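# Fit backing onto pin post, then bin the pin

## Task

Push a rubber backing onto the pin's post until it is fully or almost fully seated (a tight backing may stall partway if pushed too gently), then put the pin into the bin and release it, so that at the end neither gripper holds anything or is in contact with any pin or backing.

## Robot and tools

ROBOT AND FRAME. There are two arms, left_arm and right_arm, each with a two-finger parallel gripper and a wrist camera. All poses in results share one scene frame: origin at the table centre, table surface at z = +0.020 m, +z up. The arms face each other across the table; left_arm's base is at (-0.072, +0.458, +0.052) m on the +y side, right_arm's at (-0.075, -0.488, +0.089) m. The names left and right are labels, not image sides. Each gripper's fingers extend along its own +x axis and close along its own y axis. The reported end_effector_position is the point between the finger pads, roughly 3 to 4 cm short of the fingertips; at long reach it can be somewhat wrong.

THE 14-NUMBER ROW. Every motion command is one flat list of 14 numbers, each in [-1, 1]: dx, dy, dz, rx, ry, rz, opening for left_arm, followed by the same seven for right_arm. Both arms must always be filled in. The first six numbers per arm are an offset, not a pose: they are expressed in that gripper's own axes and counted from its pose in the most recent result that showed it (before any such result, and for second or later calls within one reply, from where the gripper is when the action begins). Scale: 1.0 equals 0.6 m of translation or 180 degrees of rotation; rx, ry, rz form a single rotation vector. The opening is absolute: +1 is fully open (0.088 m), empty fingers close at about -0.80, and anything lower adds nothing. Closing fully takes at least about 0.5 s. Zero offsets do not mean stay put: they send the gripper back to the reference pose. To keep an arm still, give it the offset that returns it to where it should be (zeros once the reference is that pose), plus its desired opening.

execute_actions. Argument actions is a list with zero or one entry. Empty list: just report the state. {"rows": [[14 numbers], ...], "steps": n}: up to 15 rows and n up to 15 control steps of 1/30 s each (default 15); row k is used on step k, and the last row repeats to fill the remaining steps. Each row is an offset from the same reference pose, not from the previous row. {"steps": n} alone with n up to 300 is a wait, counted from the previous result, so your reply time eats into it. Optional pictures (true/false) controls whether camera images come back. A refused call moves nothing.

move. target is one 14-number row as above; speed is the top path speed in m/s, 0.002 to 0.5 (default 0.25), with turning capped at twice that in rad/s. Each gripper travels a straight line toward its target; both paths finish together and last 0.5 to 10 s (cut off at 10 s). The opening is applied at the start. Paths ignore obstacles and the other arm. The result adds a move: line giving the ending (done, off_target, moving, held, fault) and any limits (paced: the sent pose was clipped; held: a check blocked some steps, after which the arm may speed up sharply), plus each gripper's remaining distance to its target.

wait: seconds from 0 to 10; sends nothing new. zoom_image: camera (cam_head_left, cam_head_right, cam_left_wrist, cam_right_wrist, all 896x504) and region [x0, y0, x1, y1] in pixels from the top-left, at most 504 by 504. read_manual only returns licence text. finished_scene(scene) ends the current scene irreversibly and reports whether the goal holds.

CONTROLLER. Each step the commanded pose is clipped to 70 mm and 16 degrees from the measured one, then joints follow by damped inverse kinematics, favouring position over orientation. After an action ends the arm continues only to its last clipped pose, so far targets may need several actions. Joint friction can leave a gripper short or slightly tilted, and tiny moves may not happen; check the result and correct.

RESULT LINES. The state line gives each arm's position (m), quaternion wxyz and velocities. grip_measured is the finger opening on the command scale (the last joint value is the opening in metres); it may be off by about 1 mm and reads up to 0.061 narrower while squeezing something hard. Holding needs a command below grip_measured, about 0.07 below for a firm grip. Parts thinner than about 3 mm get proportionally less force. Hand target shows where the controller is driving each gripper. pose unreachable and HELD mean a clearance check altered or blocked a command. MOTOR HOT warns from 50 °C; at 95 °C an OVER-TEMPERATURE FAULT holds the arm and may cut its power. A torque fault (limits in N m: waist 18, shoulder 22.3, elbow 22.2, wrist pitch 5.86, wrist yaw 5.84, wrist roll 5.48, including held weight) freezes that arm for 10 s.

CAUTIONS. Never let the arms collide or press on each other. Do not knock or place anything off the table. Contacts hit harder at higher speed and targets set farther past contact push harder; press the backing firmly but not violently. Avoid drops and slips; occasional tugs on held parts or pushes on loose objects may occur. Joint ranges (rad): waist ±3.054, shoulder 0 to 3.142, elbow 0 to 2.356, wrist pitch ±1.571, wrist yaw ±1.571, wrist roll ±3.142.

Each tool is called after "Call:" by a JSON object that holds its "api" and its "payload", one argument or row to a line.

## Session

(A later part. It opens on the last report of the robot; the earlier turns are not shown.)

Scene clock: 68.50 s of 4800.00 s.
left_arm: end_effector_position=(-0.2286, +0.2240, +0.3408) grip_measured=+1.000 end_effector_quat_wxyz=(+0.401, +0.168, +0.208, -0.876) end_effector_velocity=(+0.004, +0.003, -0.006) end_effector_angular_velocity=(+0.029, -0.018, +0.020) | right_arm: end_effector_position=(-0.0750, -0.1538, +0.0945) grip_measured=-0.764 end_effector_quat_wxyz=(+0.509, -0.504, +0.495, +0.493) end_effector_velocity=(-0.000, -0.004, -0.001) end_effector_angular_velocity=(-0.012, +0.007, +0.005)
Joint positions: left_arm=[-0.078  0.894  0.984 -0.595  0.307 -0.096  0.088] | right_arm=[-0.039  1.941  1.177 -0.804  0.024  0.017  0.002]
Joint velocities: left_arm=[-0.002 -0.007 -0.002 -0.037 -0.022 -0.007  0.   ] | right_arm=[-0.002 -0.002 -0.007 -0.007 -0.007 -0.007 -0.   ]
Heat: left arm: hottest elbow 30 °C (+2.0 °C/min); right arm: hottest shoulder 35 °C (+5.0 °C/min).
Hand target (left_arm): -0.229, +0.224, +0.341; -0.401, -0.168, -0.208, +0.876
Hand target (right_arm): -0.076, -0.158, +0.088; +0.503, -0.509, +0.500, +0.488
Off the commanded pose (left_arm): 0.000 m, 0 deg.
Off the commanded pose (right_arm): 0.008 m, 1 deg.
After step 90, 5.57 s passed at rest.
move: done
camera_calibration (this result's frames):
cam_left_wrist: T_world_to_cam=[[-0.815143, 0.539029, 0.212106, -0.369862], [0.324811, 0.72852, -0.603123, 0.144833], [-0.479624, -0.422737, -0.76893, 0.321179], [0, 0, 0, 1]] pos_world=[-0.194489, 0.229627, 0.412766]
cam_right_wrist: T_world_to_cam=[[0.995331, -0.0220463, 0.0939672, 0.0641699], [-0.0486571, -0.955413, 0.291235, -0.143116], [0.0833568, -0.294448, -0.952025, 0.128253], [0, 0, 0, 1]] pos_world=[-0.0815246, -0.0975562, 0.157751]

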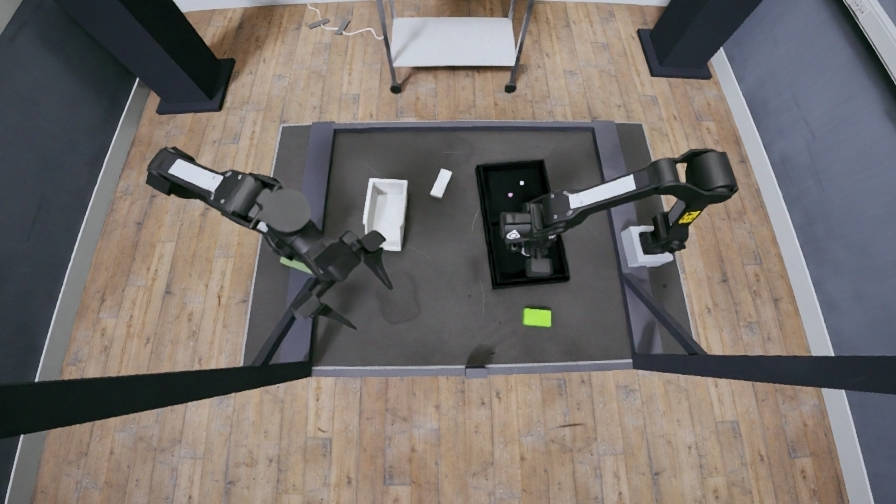

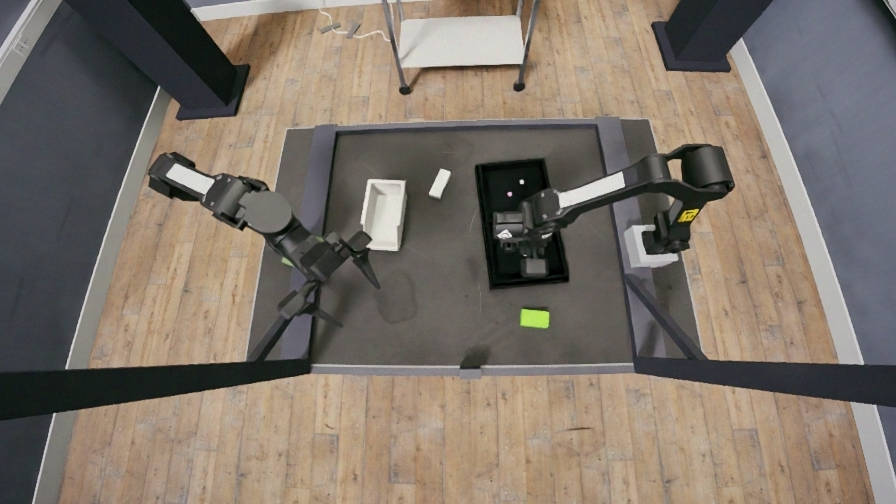

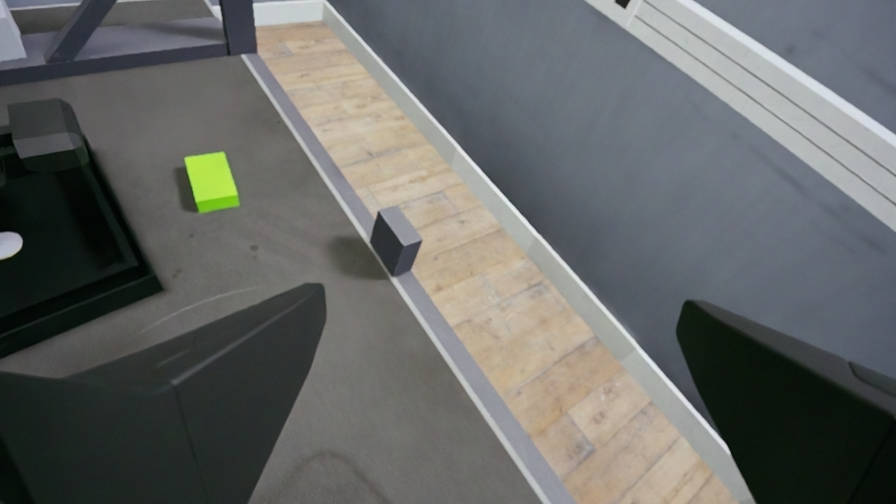

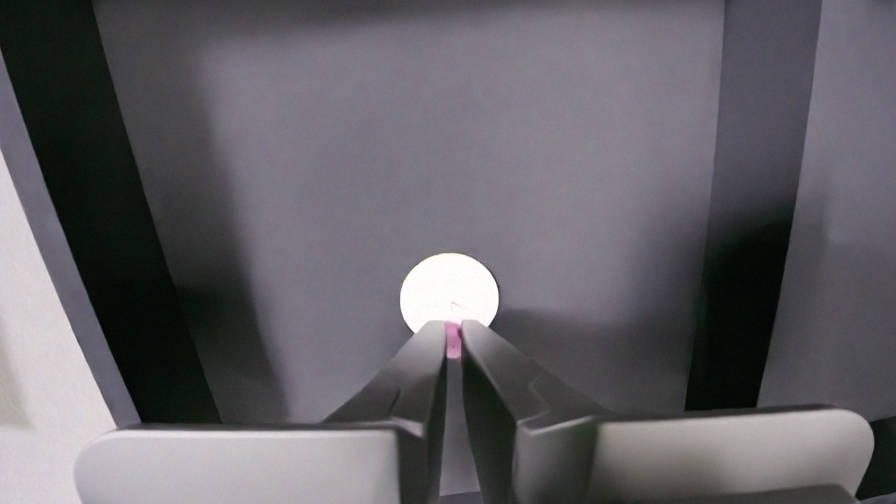

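Call:
{"api": "move", "payload": {
  "target": [0,0,0,0,0,0,1,0.022,-0.004,-0.008,0,0.008,0,-0.85],
  "speed": 0.03
}}

Call:
{"api": "zoom_image", "payload": {
  "camera": "cam_right_wrist",
  "region": [380,230,520,370]
}}

Scene clock: 74.17 s of 4800.00 s.
left_arm: end_effector_position=(-0.2286, +0.2240, +0.3408) grip_measured=+1.000 end_effector_quat_wxyz=(+0.401, +0.168, +0.208, -0.876) end_effector_velocity=(+0.001, +0.002, -0.005) end_effector_angular_velocity=(+0.023, -0.008, +0.007) | right_arm: end_effector_position=(-0.0733, -0.1543, +0.0880) grip_measured=-0.764 end_effector_quat_wxyz=(+0.508, -0.505, +0.496, +0.492) end_effector_velocity=(-0.000, -0.002, +0.000) end_effector_angular_velocity=(-0.008, +0.007, +0.005)
Joint positions: left_arm=[-0.078  0.894  0.984 -0.595  0.307 -0.096  0.088] | right_arm=[-0.044  1.955  1.167 -0.785  0.024  0.012  0.002]
Joint velocities: left_arm=[-0.002 -0.002 -0.002 -0.022 -0.007 -0.007  0.   ] | right_arm=[-0.002 -0.002 -0.002 -0.007 -0.007 -0.007 -0.   ]
Heat: left arm: hottest elbow 30 °C (+1.0 °C/min); right arm: hottest shoulder 35 °C (+5.1 °C/min).
Hand target (left_arm): -0.229, +0.224, +0.341; -0.401, -0.168, -0.208, +0.876
Hand target (right_arm): -0.072, -0.159, +0.082; +0.502, -0.510, +0.501, +0.487
Off the commanded pose (left_arm): 0.000 m, 0 deg.
Off the commanded pose (right_arm): 0.008 m, 1 deg.
After step 90, 1.90 s passed at rest.
move: done
camera_calibration (this result's frames):
cam_left_wrist: T_world_to_cam=[[-0.815143, 0.539029, 0.212106, -0.369862], [0.324811, 0.72852, -0.603123, 0.144833], [-0.479624, -0.422737, -0.76893, 0.321179], [0, 0, 0, 1]] pos_world=[-0.194489, 0.229627, 0.412766]
cam_right_wrist: T_world_to_cam=[[0.995328, -0.0216777, 0.0940843, 0.063159], [-0.0486676, -0.95426, 0.294992, -0.141796], [0.0833861, -0.298193, -0.950856, 0.12113], [0, 0, 0, 1]] pos_world=[-0.0798654, -0.0978206, 0.151064]

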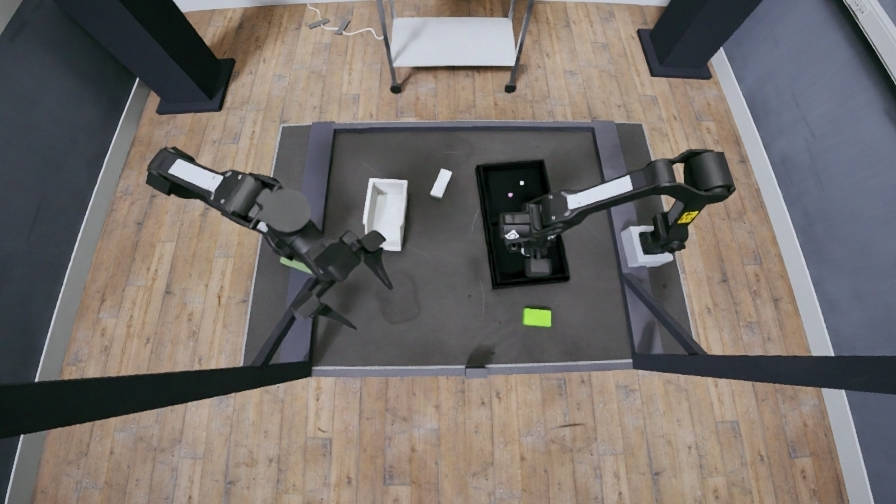

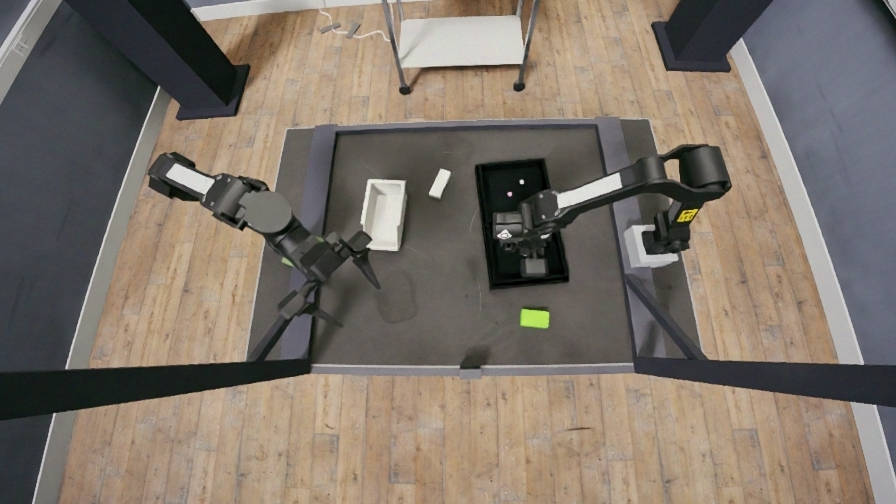

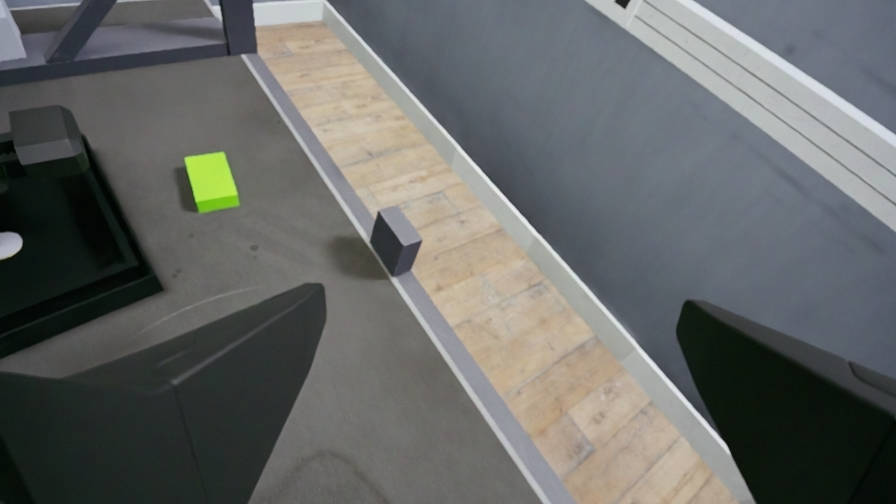

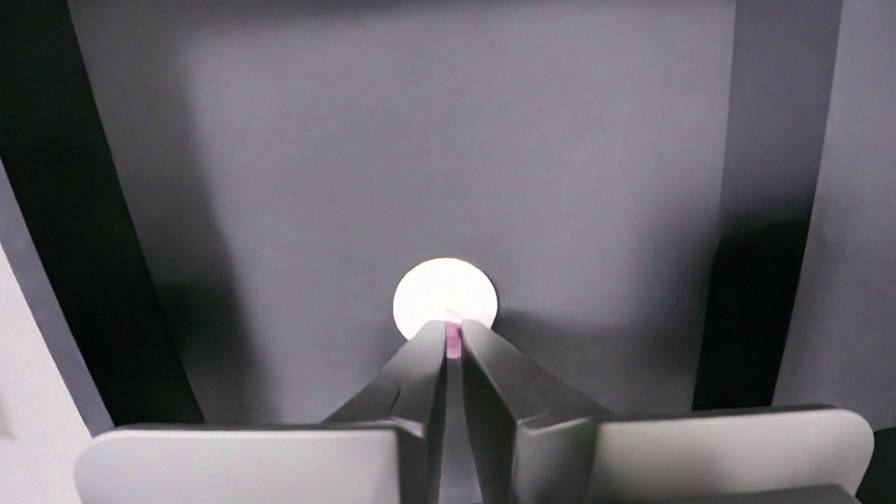

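Region (380, 230, 520, 370) of cam_right_wrist's 896x504 image, scaled by 3.600, with more detail than that image has.

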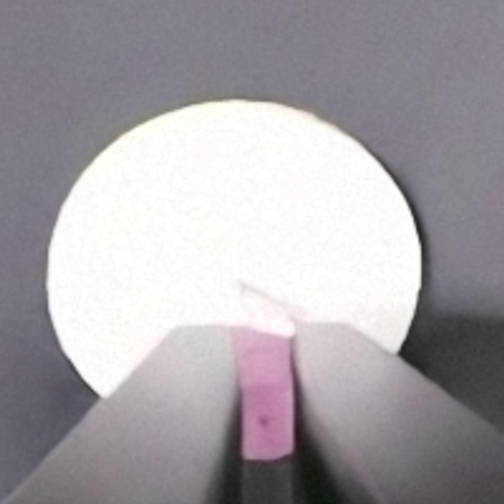

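Call:
{"api": "move", "payload": {
  "target": [0.2,0.258,-0.057,-0.1,-0.05,0.19,1,0.011,0.0025,-0.0055,0,0.007,0,-0.85],
  "speed": 0.3
}}

Call:
{"api": "zoom_image", "payload": {
  "camera": "cam_right_wrist",
  "region": [380,230,520,370]
}}

Scene clock: 82.50 s of 4800.00 s.
left_arm: end_effector_position=(-0.1809, +0.0758, +0.2219) grip_measured=+1.000 end_effector_quat_wxyz=(+0.673, +0.091, +0.249, -0.690) end_effector_velocity=(+0.002, -0.001, -0.004) end_effector_angular_velocity=(+0.005, +0.007, +0.027) | right_arm: end_effector_position=(-0.0737, -0.1547, +0.0866) grip_measured=-0.764 end_effector_quat_wxyz=(+0.507, -0.505, +0.497, +0.490) end_effector_velocity=(+0.001, -0.002, +0.000) end_effector_angular_velocity=(-0.008, +0.007, -0.000)
Joint positions: left_arm=[-0.022  1.392  0.781  0.114 -0.253 -0.387  0.088] | right_arm=[-0.043  1.959  1.167 -0.784  0.024  0.015  0.002]
Joint velocities: left_arm=[-0.002  0.012 -0.002  0.007 -0.022 -0.022  0.   ] | right_arm=[-0.007 -0.002 -0.002 -0.007 -0.007 -0.007 -0.   ]
Heat: left arm: hottest elbow 30 °C (+1.0 °C/min); right arm: hottest shoulder 35 °C (+5.0 °C/min).
Hand target (left_arm): -0.181, +0.073, +0.223; +0.676, +0.088, +0.250, -0.688
Hand target (right_arm): -0.075, -0.158, +0.081; +0.502, -0.510, +0.502, +0.486
Off the commanded pose (left_arm): 0.003 m, 0 deg.
Off the commanded pose (right_arm): 0.006 m, 1 deg.
After step 90, 3.57 s passed at rest.
move: done
camera_calibration (this result's frames):
cam_left_wrist: T_world_to_cam=[[-0.974031, -0.0979662, 0.204125, -0.204592], [-0.204204, 0.769526, -0.605087, 0.0671965], [-0.0978017, -0.631057, -0.769547, 0.274984], [0, 0, 0, 1]] pos_world=[-0.158663, 0.101778, 0.294035]
cam_right_wrist: T_world_to_cam=[[0.9953, -0.0224263, 0.0942064, 0.0635351], [-0.0497675, -0.952974, 0.298938, -0.141993], [0.0830721, -0.302222, -0.949611, 0.118923], [0, 0, 0, 1]] pos_world=[-0.0801824, -0.0979499, 0.149393]

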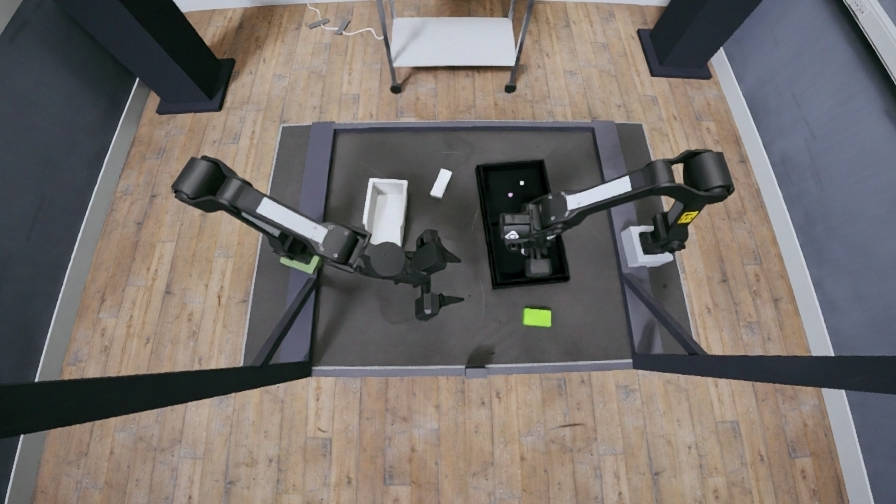

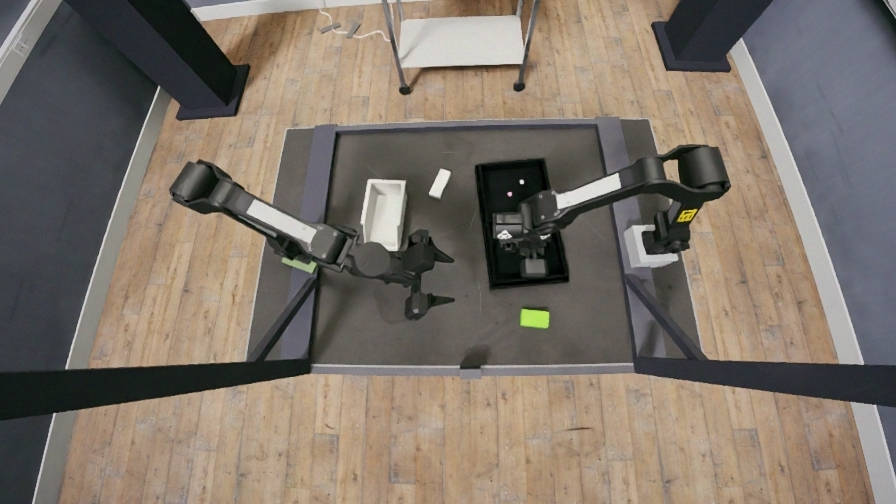

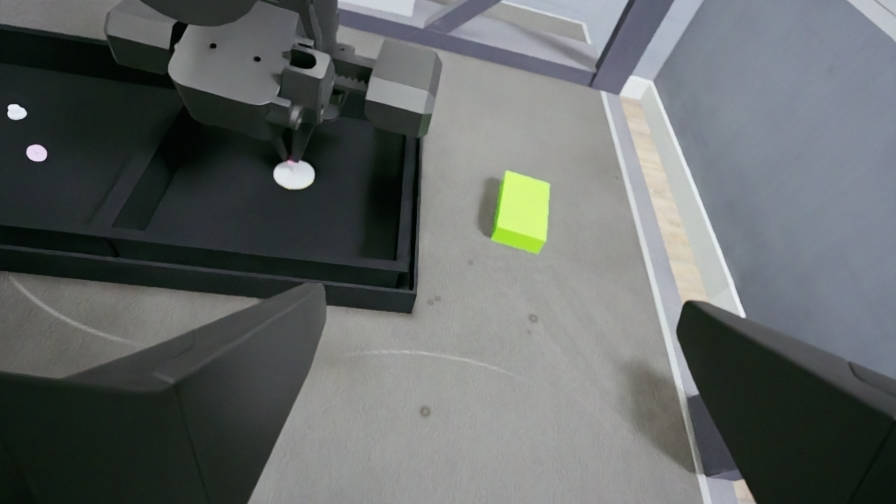

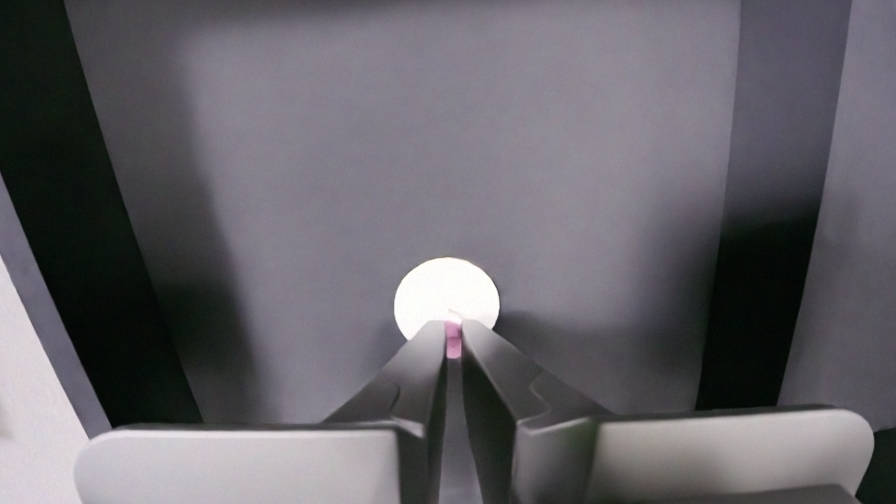

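Region (380, 230, 520, 370) of cam_right_wrist's 896x504 image, scaled by 3.600, with more detail than that image has.

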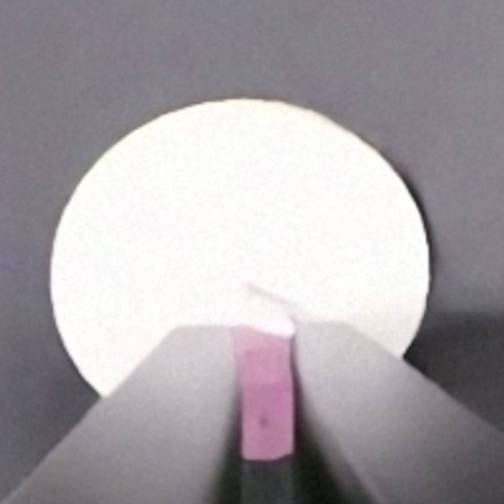

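Call:
{"api": "zoom_image", "payload": {
  "camera": "cam_left_wrist",
  "region": [265,140,325,200]
}}

Region (265, 140, 325, 200) of cam_left_wrist's 896x504 image, scaled by 8.400, with more detail than that image has.

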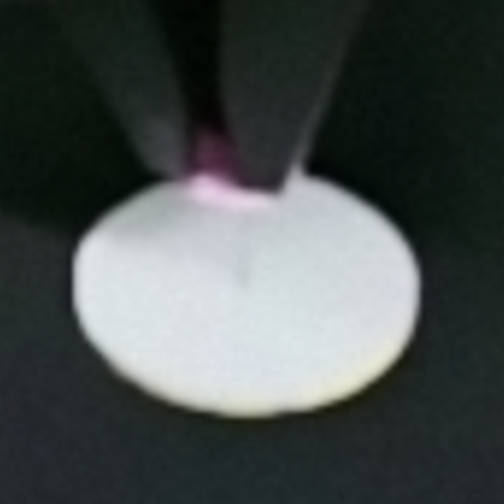

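Call:
{"api": "move", "payload": {
  "target": [0,0,0,0,0,0,1,0.006,0.002,0.003,0,-0.003,0,-0.85],
  "speed": 0.03
}}

Call:
{"api": "zoom_image", "payload": {
  "camera": "cam_right_wrist",
  "region": [380,230,520,370]
}}

Scene clock: 91.07 s of 4800.00 s.
left_arm: end_effector_position=(-0.1809, +0.0756, +0.2219) grip_measured=+1.000 end_effector_quat_wxyz=(+0.673, +0.091, +0.249, -0.690) end_effector_velocity=(-0.002, +0.000, +0.001) end_effector_angular_velocity=(-0.004, +0.025, +0.001) | right_arm: end_effector_position=(-0.0739, -0.1503, +0.0866) grip_measured=-0.764 end_effector_quat_wxyz=(+0.512, -0.500, +0.492, +0.495) end_effector_velocity=(-0.000, +0.001, +0.000) end_effector_angular_velocity=(+0.007, +0.007, +0.020)
Joint positions: left_arm=[-0.022  1.393  0.781  0.115 -0.254 -0.388  0.088] | right_arm=[-0.042  1.959  1.167 -0.764  0.024  0.015  0.002]
Joint velocities: left_arm=[-0.002 -0.002 -0.002  0.007  0.007 -0.022  0.   ] | right_arm=[-0.002 -0.002 -0.002  0.007 -0.007 -0.022 -0.   ]
Heat: left arm: hottest elbow 31 °C (+2.0 °C/min); right arm: hottest shoulder 35 °C (+3.0 °C/min).
Hand target (left_arm): -0.181, +0.076, +0.222; +0.673, +0.091, +0.249, -0.690
Hand target (right_arm): -0.075, -0.153, +0.083; +0.509, -0.503, +0.495, +0.493
Off the commanded pose (left_arm): 0.000 m, 0 deg.
Off the commanded pose (right_arm): 0.005 m, 1 deg.
After step 90, 4.87 s passed at rest.
move: done
camera_calibration (this result's frames):
cam_left_wrist: T_world_to_cam=[[-0.973919, -0.0986972, 0.204304, -0.204511], [-0.204939, 0.769075, -0.605412, 0.0672779], [-0.0973729, -0.631492, -0.769244, 0.274878], [0, 0, 0, 1]] pos_world=[-0.158624, 0.101657, 0.293962]
cam_right_wrist: T_world_to_cam=[[0.995312, -0.02429, 0.0936177, 0.0635565], [-0.049731, -0.958718, 0.279975, -0.137101], [0.0829524, -0.283318, -0.955432, 0.123599], [0, 0, 0, 1]] pos_world=[-0.0803296, -0.0948795, 0.150525]

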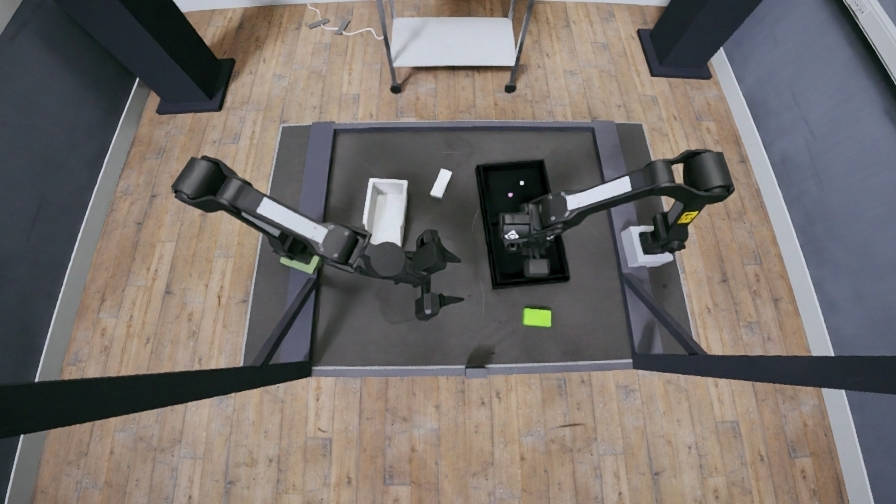

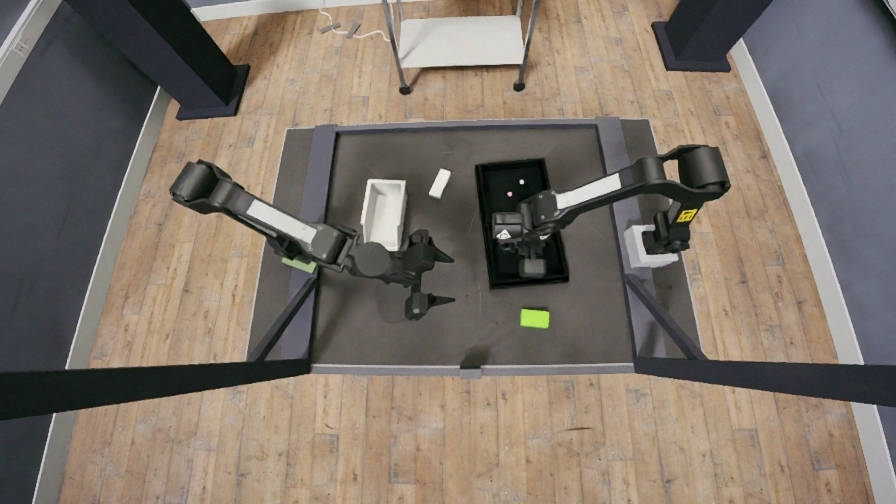

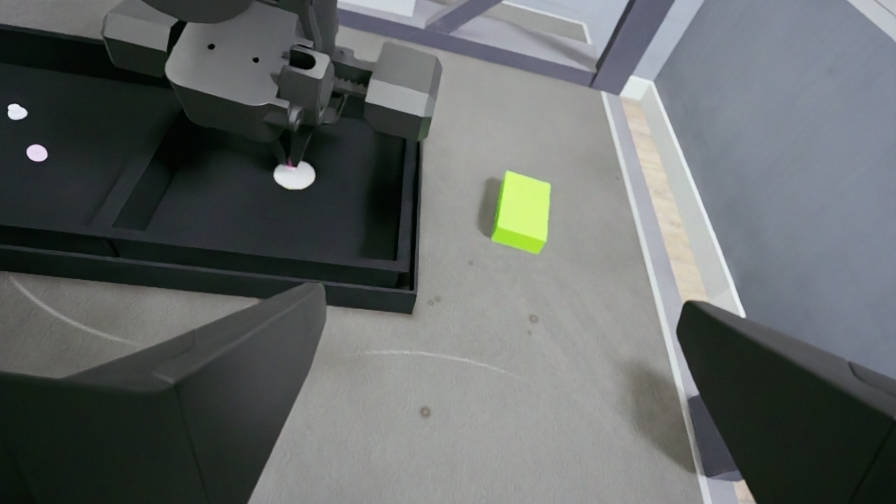

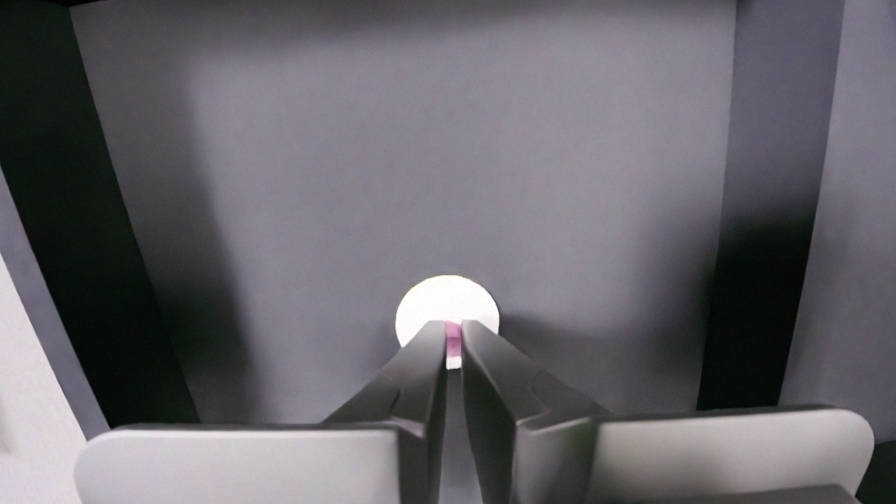

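Region (380, 230, 520, 370) of cam_right_wrist's 896x504 image, scaled by 3.600, with more detail than that image has.

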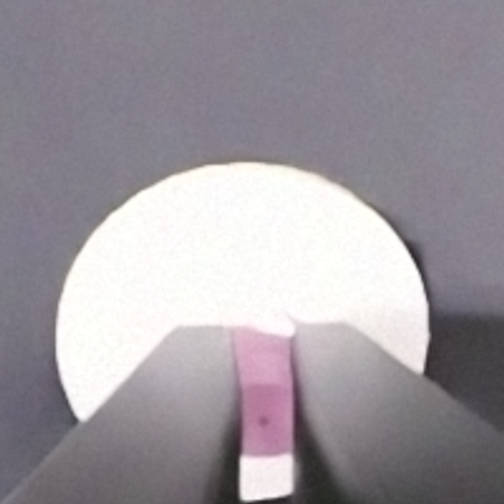

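Call:
{"api": "execute_actions", "payload": {
  "actions": []
}}

Call:
{"api": "zoom_image", "payload": {
  "camera": "cam_right_wrist",
  "region": [380,230,520,370]
}}

Scene clock: 101.73 s of 4800.00 s.
left_arm: end_effector_position=(-0.1809, +0.0756, +0.2219) grip_measured=+1.000 end_effector_quat_wxyz=(+0.673, +0.091, +0.249, -0.690) end_effector_velocity=(+0.001, +0.001, -0.001) end_effector_angular_velocity=(+0.006, +0.001, +0.007) | right_arm: end_effector_position=(-0.0739, -0.1501, +0.0866) grip_measured=-0.764 end_effector_quat_wxyz=(+0.512, -0.500, +0.492, +0.496) end_effector_velocity=(+0.002, -0.001, -0.001) end_effector_angular_velocity=(+0.002, -0.007, +0.005)
Joint positions: left_arm=[-0.022  1.393  0.781  0.115 -0.254 -0.388  0.088] | right_arm=[-0.042  1.959  1.167 -0.763  0.024  0.015  0.002]
Joint velocities: left_arm=[-0.002 -0.002 -0.002 -0.007 -0.007 -0.007  0.   ] | right_arm=[-0.002 -0.002 -0.007  0.007  0.007 -0.007 -0.   ]
Heat: left arm: hottest elbow 31 °C (+2.0 °C/min); right arm: hottest shoulder 35 °C (+2.0 °C/min).
Hand target (left_arm): -0.181, +0.076, +0.222; +0.673, +0.091, +0.249, -0.690
Hand target (right_arm): -0.075, -0.153, +0.083; +0.509, -0.503, +0.495, +0.493
Off the commanded pose (left_arm): 0.000 m, 0 deg.
Off the commanded pose (right_arm): 0.005 m, 1 deg.
Steps of this call (steps 1 to 90: nothing new was sent; then 7.67 s passed at rest). Readings (end_effector_position):
1: left_arm (-0.1809, +0.0756, +0.2219) | right_arm (-0.0739, -0.1503, +0.0866)
2: left_arm (-0.1809, +0.0756, +0.2219) | right_arm (-0.0739, -0.1503, +0.0866)
4: left_arm (-0.1809, +0.0756, +0.2219) | right_arm (-0.0739, -0.1502, +0.0866)
8: left_arm (-0.1809, +0.0756, +0.2219) | right_arm (-0.0739, -0.1502, +0.0866)
90: the state above
camera_calibration (this result's frames):
cam_left_wrist: T_world_to_cam=[[-0.973919, -0.0986972, 0.204304, -0.204511], [-0.204939, 0.769075, -0.605412, 0.0672779], [-0.0973729, -0.631492, -0.769244, 0.274878], [0, 0, 0, 1]] pos_world=[-0.158624, 0.101657, 0.293962]
cam_right_wrist: T_world_to_cam=[[0.995313, -0.0243971, 0.0935825, 0.0635509], [-0.0497289, -0.959038, 0.278878, -0.136816], [0.0829453, -0.282224, -0.955756, 0.123865], [0, 0, 0, 1]] pos_world=[-0.0803307, -0.0947031, 0.150593]

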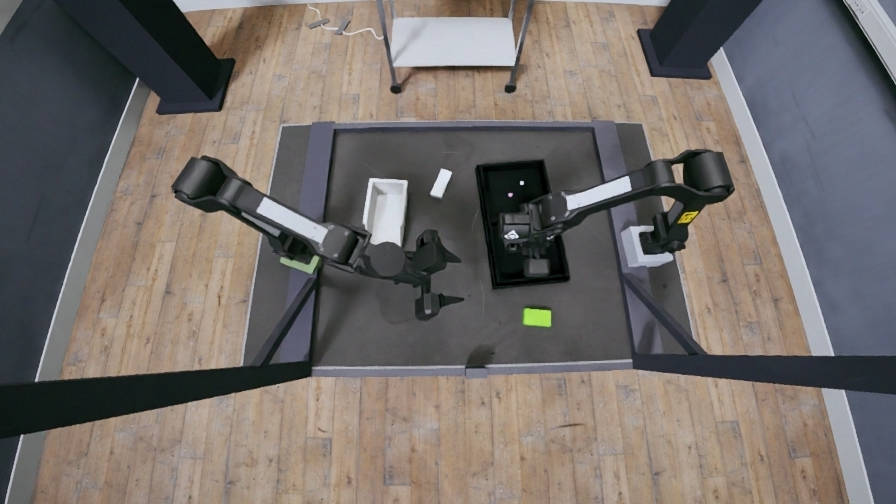

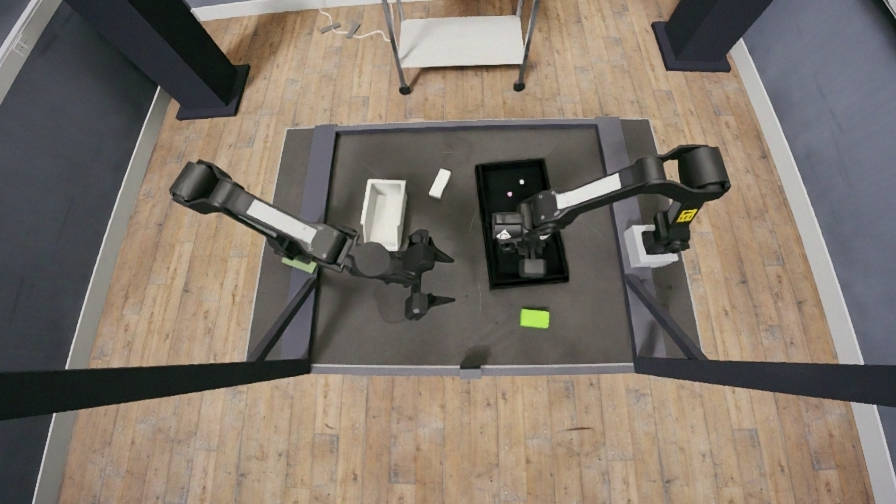

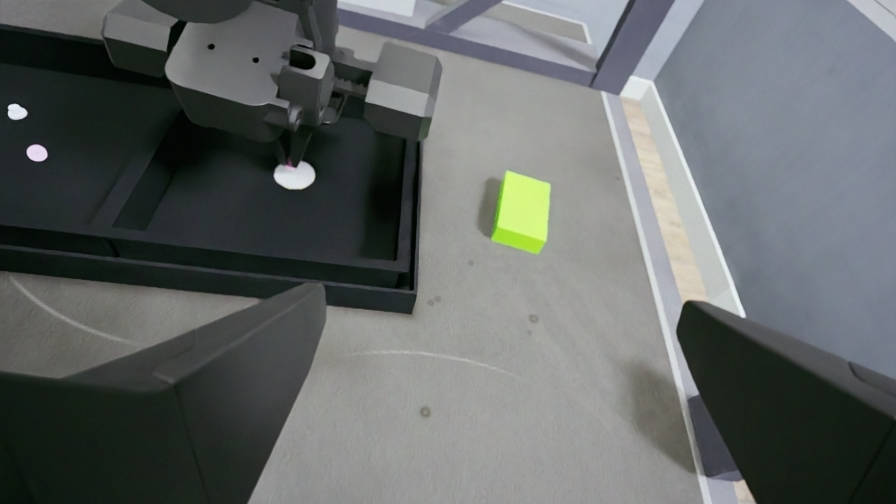

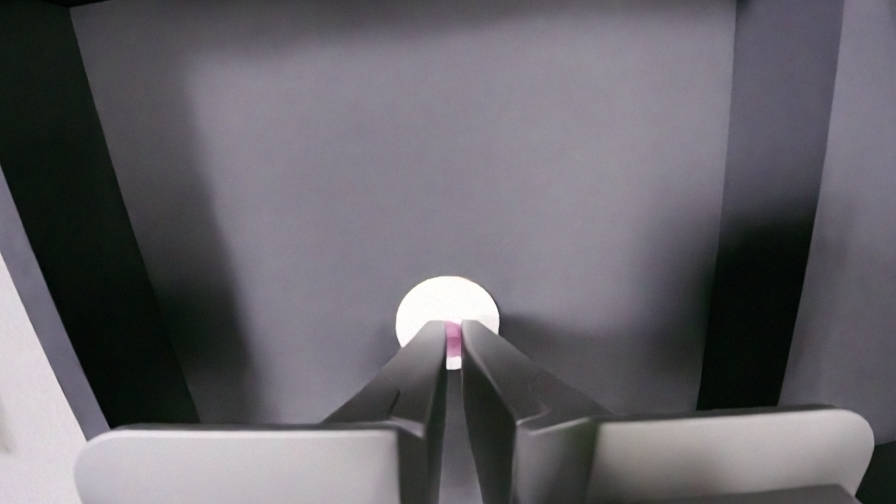

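Region (380, 230, 520, 370) of cam_right_wrist's 896x504 image, scaled by 3.600, with more detail than that image has.

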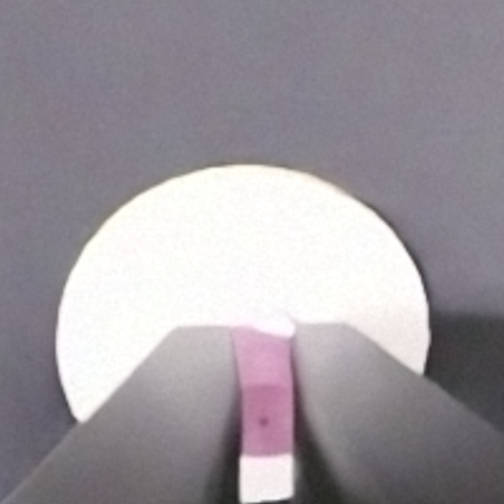

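Call:
{"api": "move", "payload": {
  "target": [0,0,0,0,0,0,1,0.006,0.002,-0.010,0,0.006,0,-0.85],
  "speed": 0.02
}}

Call:
{"api": "zoom_image", "payload": {
  "camera": "cam_right_wrist",
  "region": [380,230,520,370]
}}

Scene clock: 108.57 s of 4800.00 s.
left_arm: end_effector_position=(-0.1809, +0.0756, +0.2219) grip_measured=+1.000 end_effector_quat_wxyz=(+0.673, +0.091, +0.249, -0.690) end_effector_velocity=(+0.001, +0.001, -0.001) end_effector_angular_velocity=(+0.006, +0.001, +0.007) | right_arm: end_effector_position=(-0.0741, -0.1518, +0.0855) grip_measured=-0.764 end_effector_quat_wxyz=(+0.511, -0.501, +0.493, +0.494) end_effector_velocity=(+0.000, -0.002, +0.000) end_effector_angular_velocity=(-0.007, -0.007, -0.005)
Joint positions: left_arm=[-0.022  1.393  0.781  0.115 -0.254 -0.388  0.088] | right_arm=[-0.042  1.959  1.162 -0.763  0.024  0.016  0.002]
Joint velocities: left_arm=[-0.002 -0.002 -0.002 -0.007 -0.007 -0.007  0.   ] | right_arm=[ 0.002 -0.002 -0.002 -0.007  0.007  0.007  0.   ]
Heat: left arm: hottest elbow 31 °C (+1.0 °C/min); right arm: hottest shoulder 36 °C (+2.0 °C/min).
Hand target (left_arm): -0.181, +0.076, +0.222; +0.673, +0.091, +0.249, -0.690
Hand target (right_arm): -0.075, -0.156, +0.083; +0.507, -0.505, +0.497, +0.491
Off the commanded pose (left_arm): 0.000 m, 0 deg.
Off the commanded pose (right_arm): 0.005 m, 1 deg.
After step 90, 3.13 s passed at rest.
move: done
camera_calibration (this result's frames):
cam_left_wrist: T_world_to_cam=[[-0.973919, -0.0986972, 0.204304, -0.204511], [-0.204939, 0.769075, -0.605412, 0.0672779], [-0.0973729, -0.631492, -0.769244, 0.274878], [0, 0, 0, 1]] pos_world=[-0.158624, 0.101657, 0.293962]
cam_right_wrist: T_world_to_cam=[[0.995302, -0.0243146, 0.0937215, 0.0638533], [-0.0500994, -0.957632, 0.283602, -0.138414], [0.082855, -0.286965, -0.954351, 0.121518], [0, 0, 0, 1]] pos_world=[-0.0805562, -0.0961253, 0.149241]

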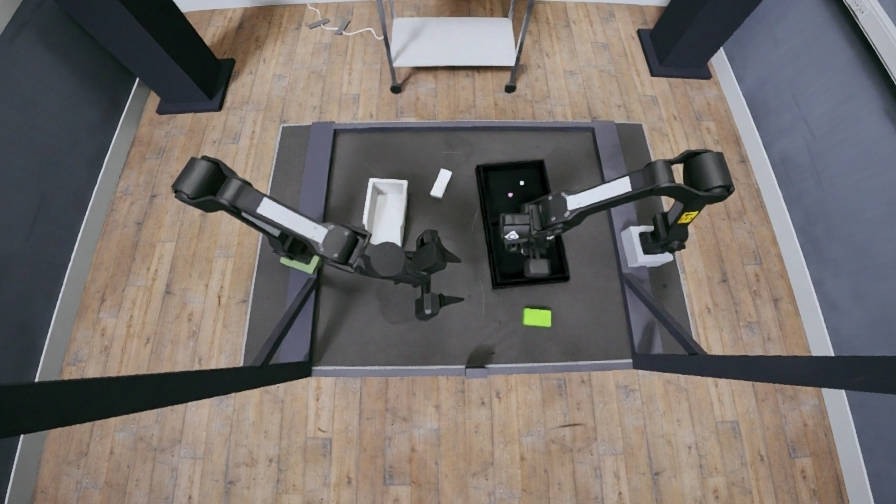

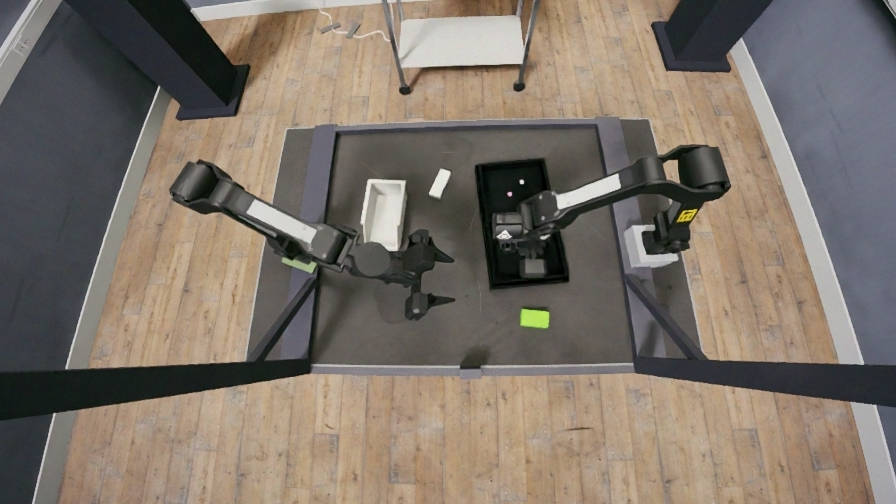

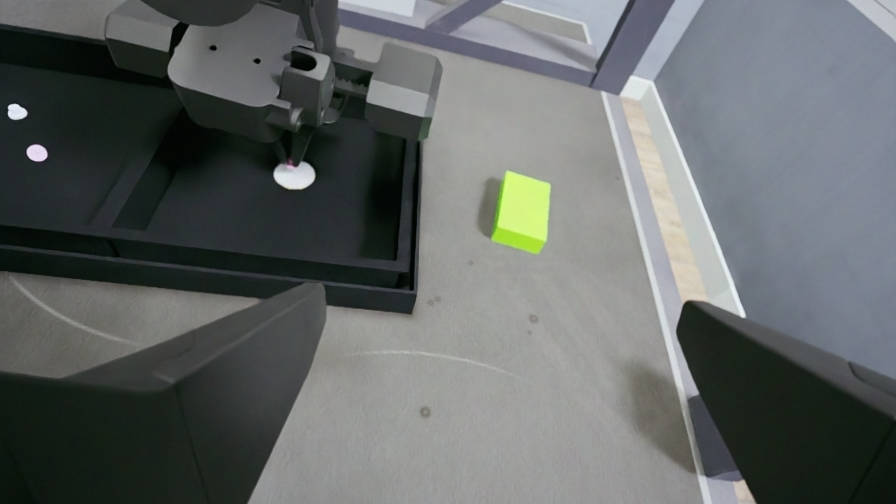

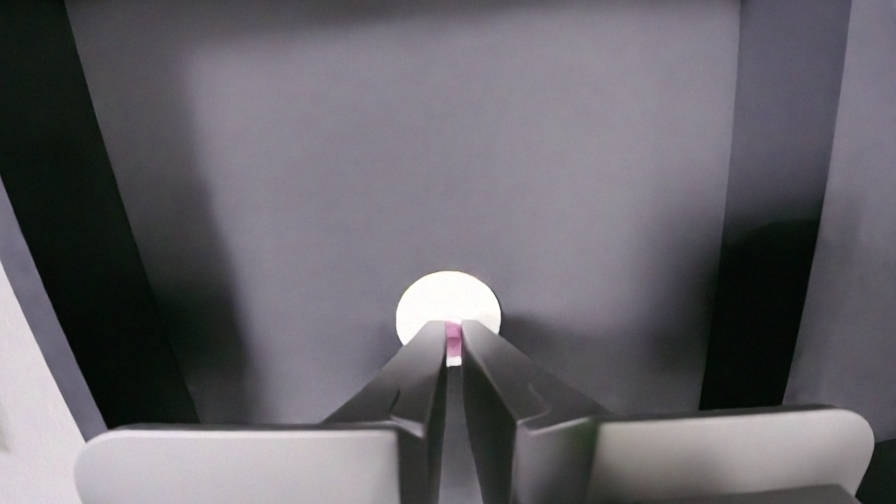

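Region (380, 230, 520, 370) of cam_right_wrist's 896x504 image, scaled by 3.600, with more detail than that image has.

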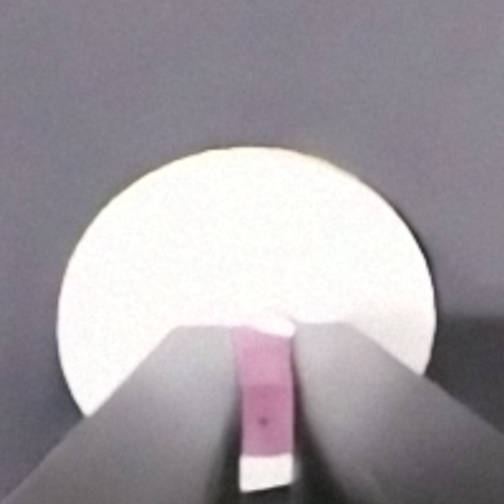

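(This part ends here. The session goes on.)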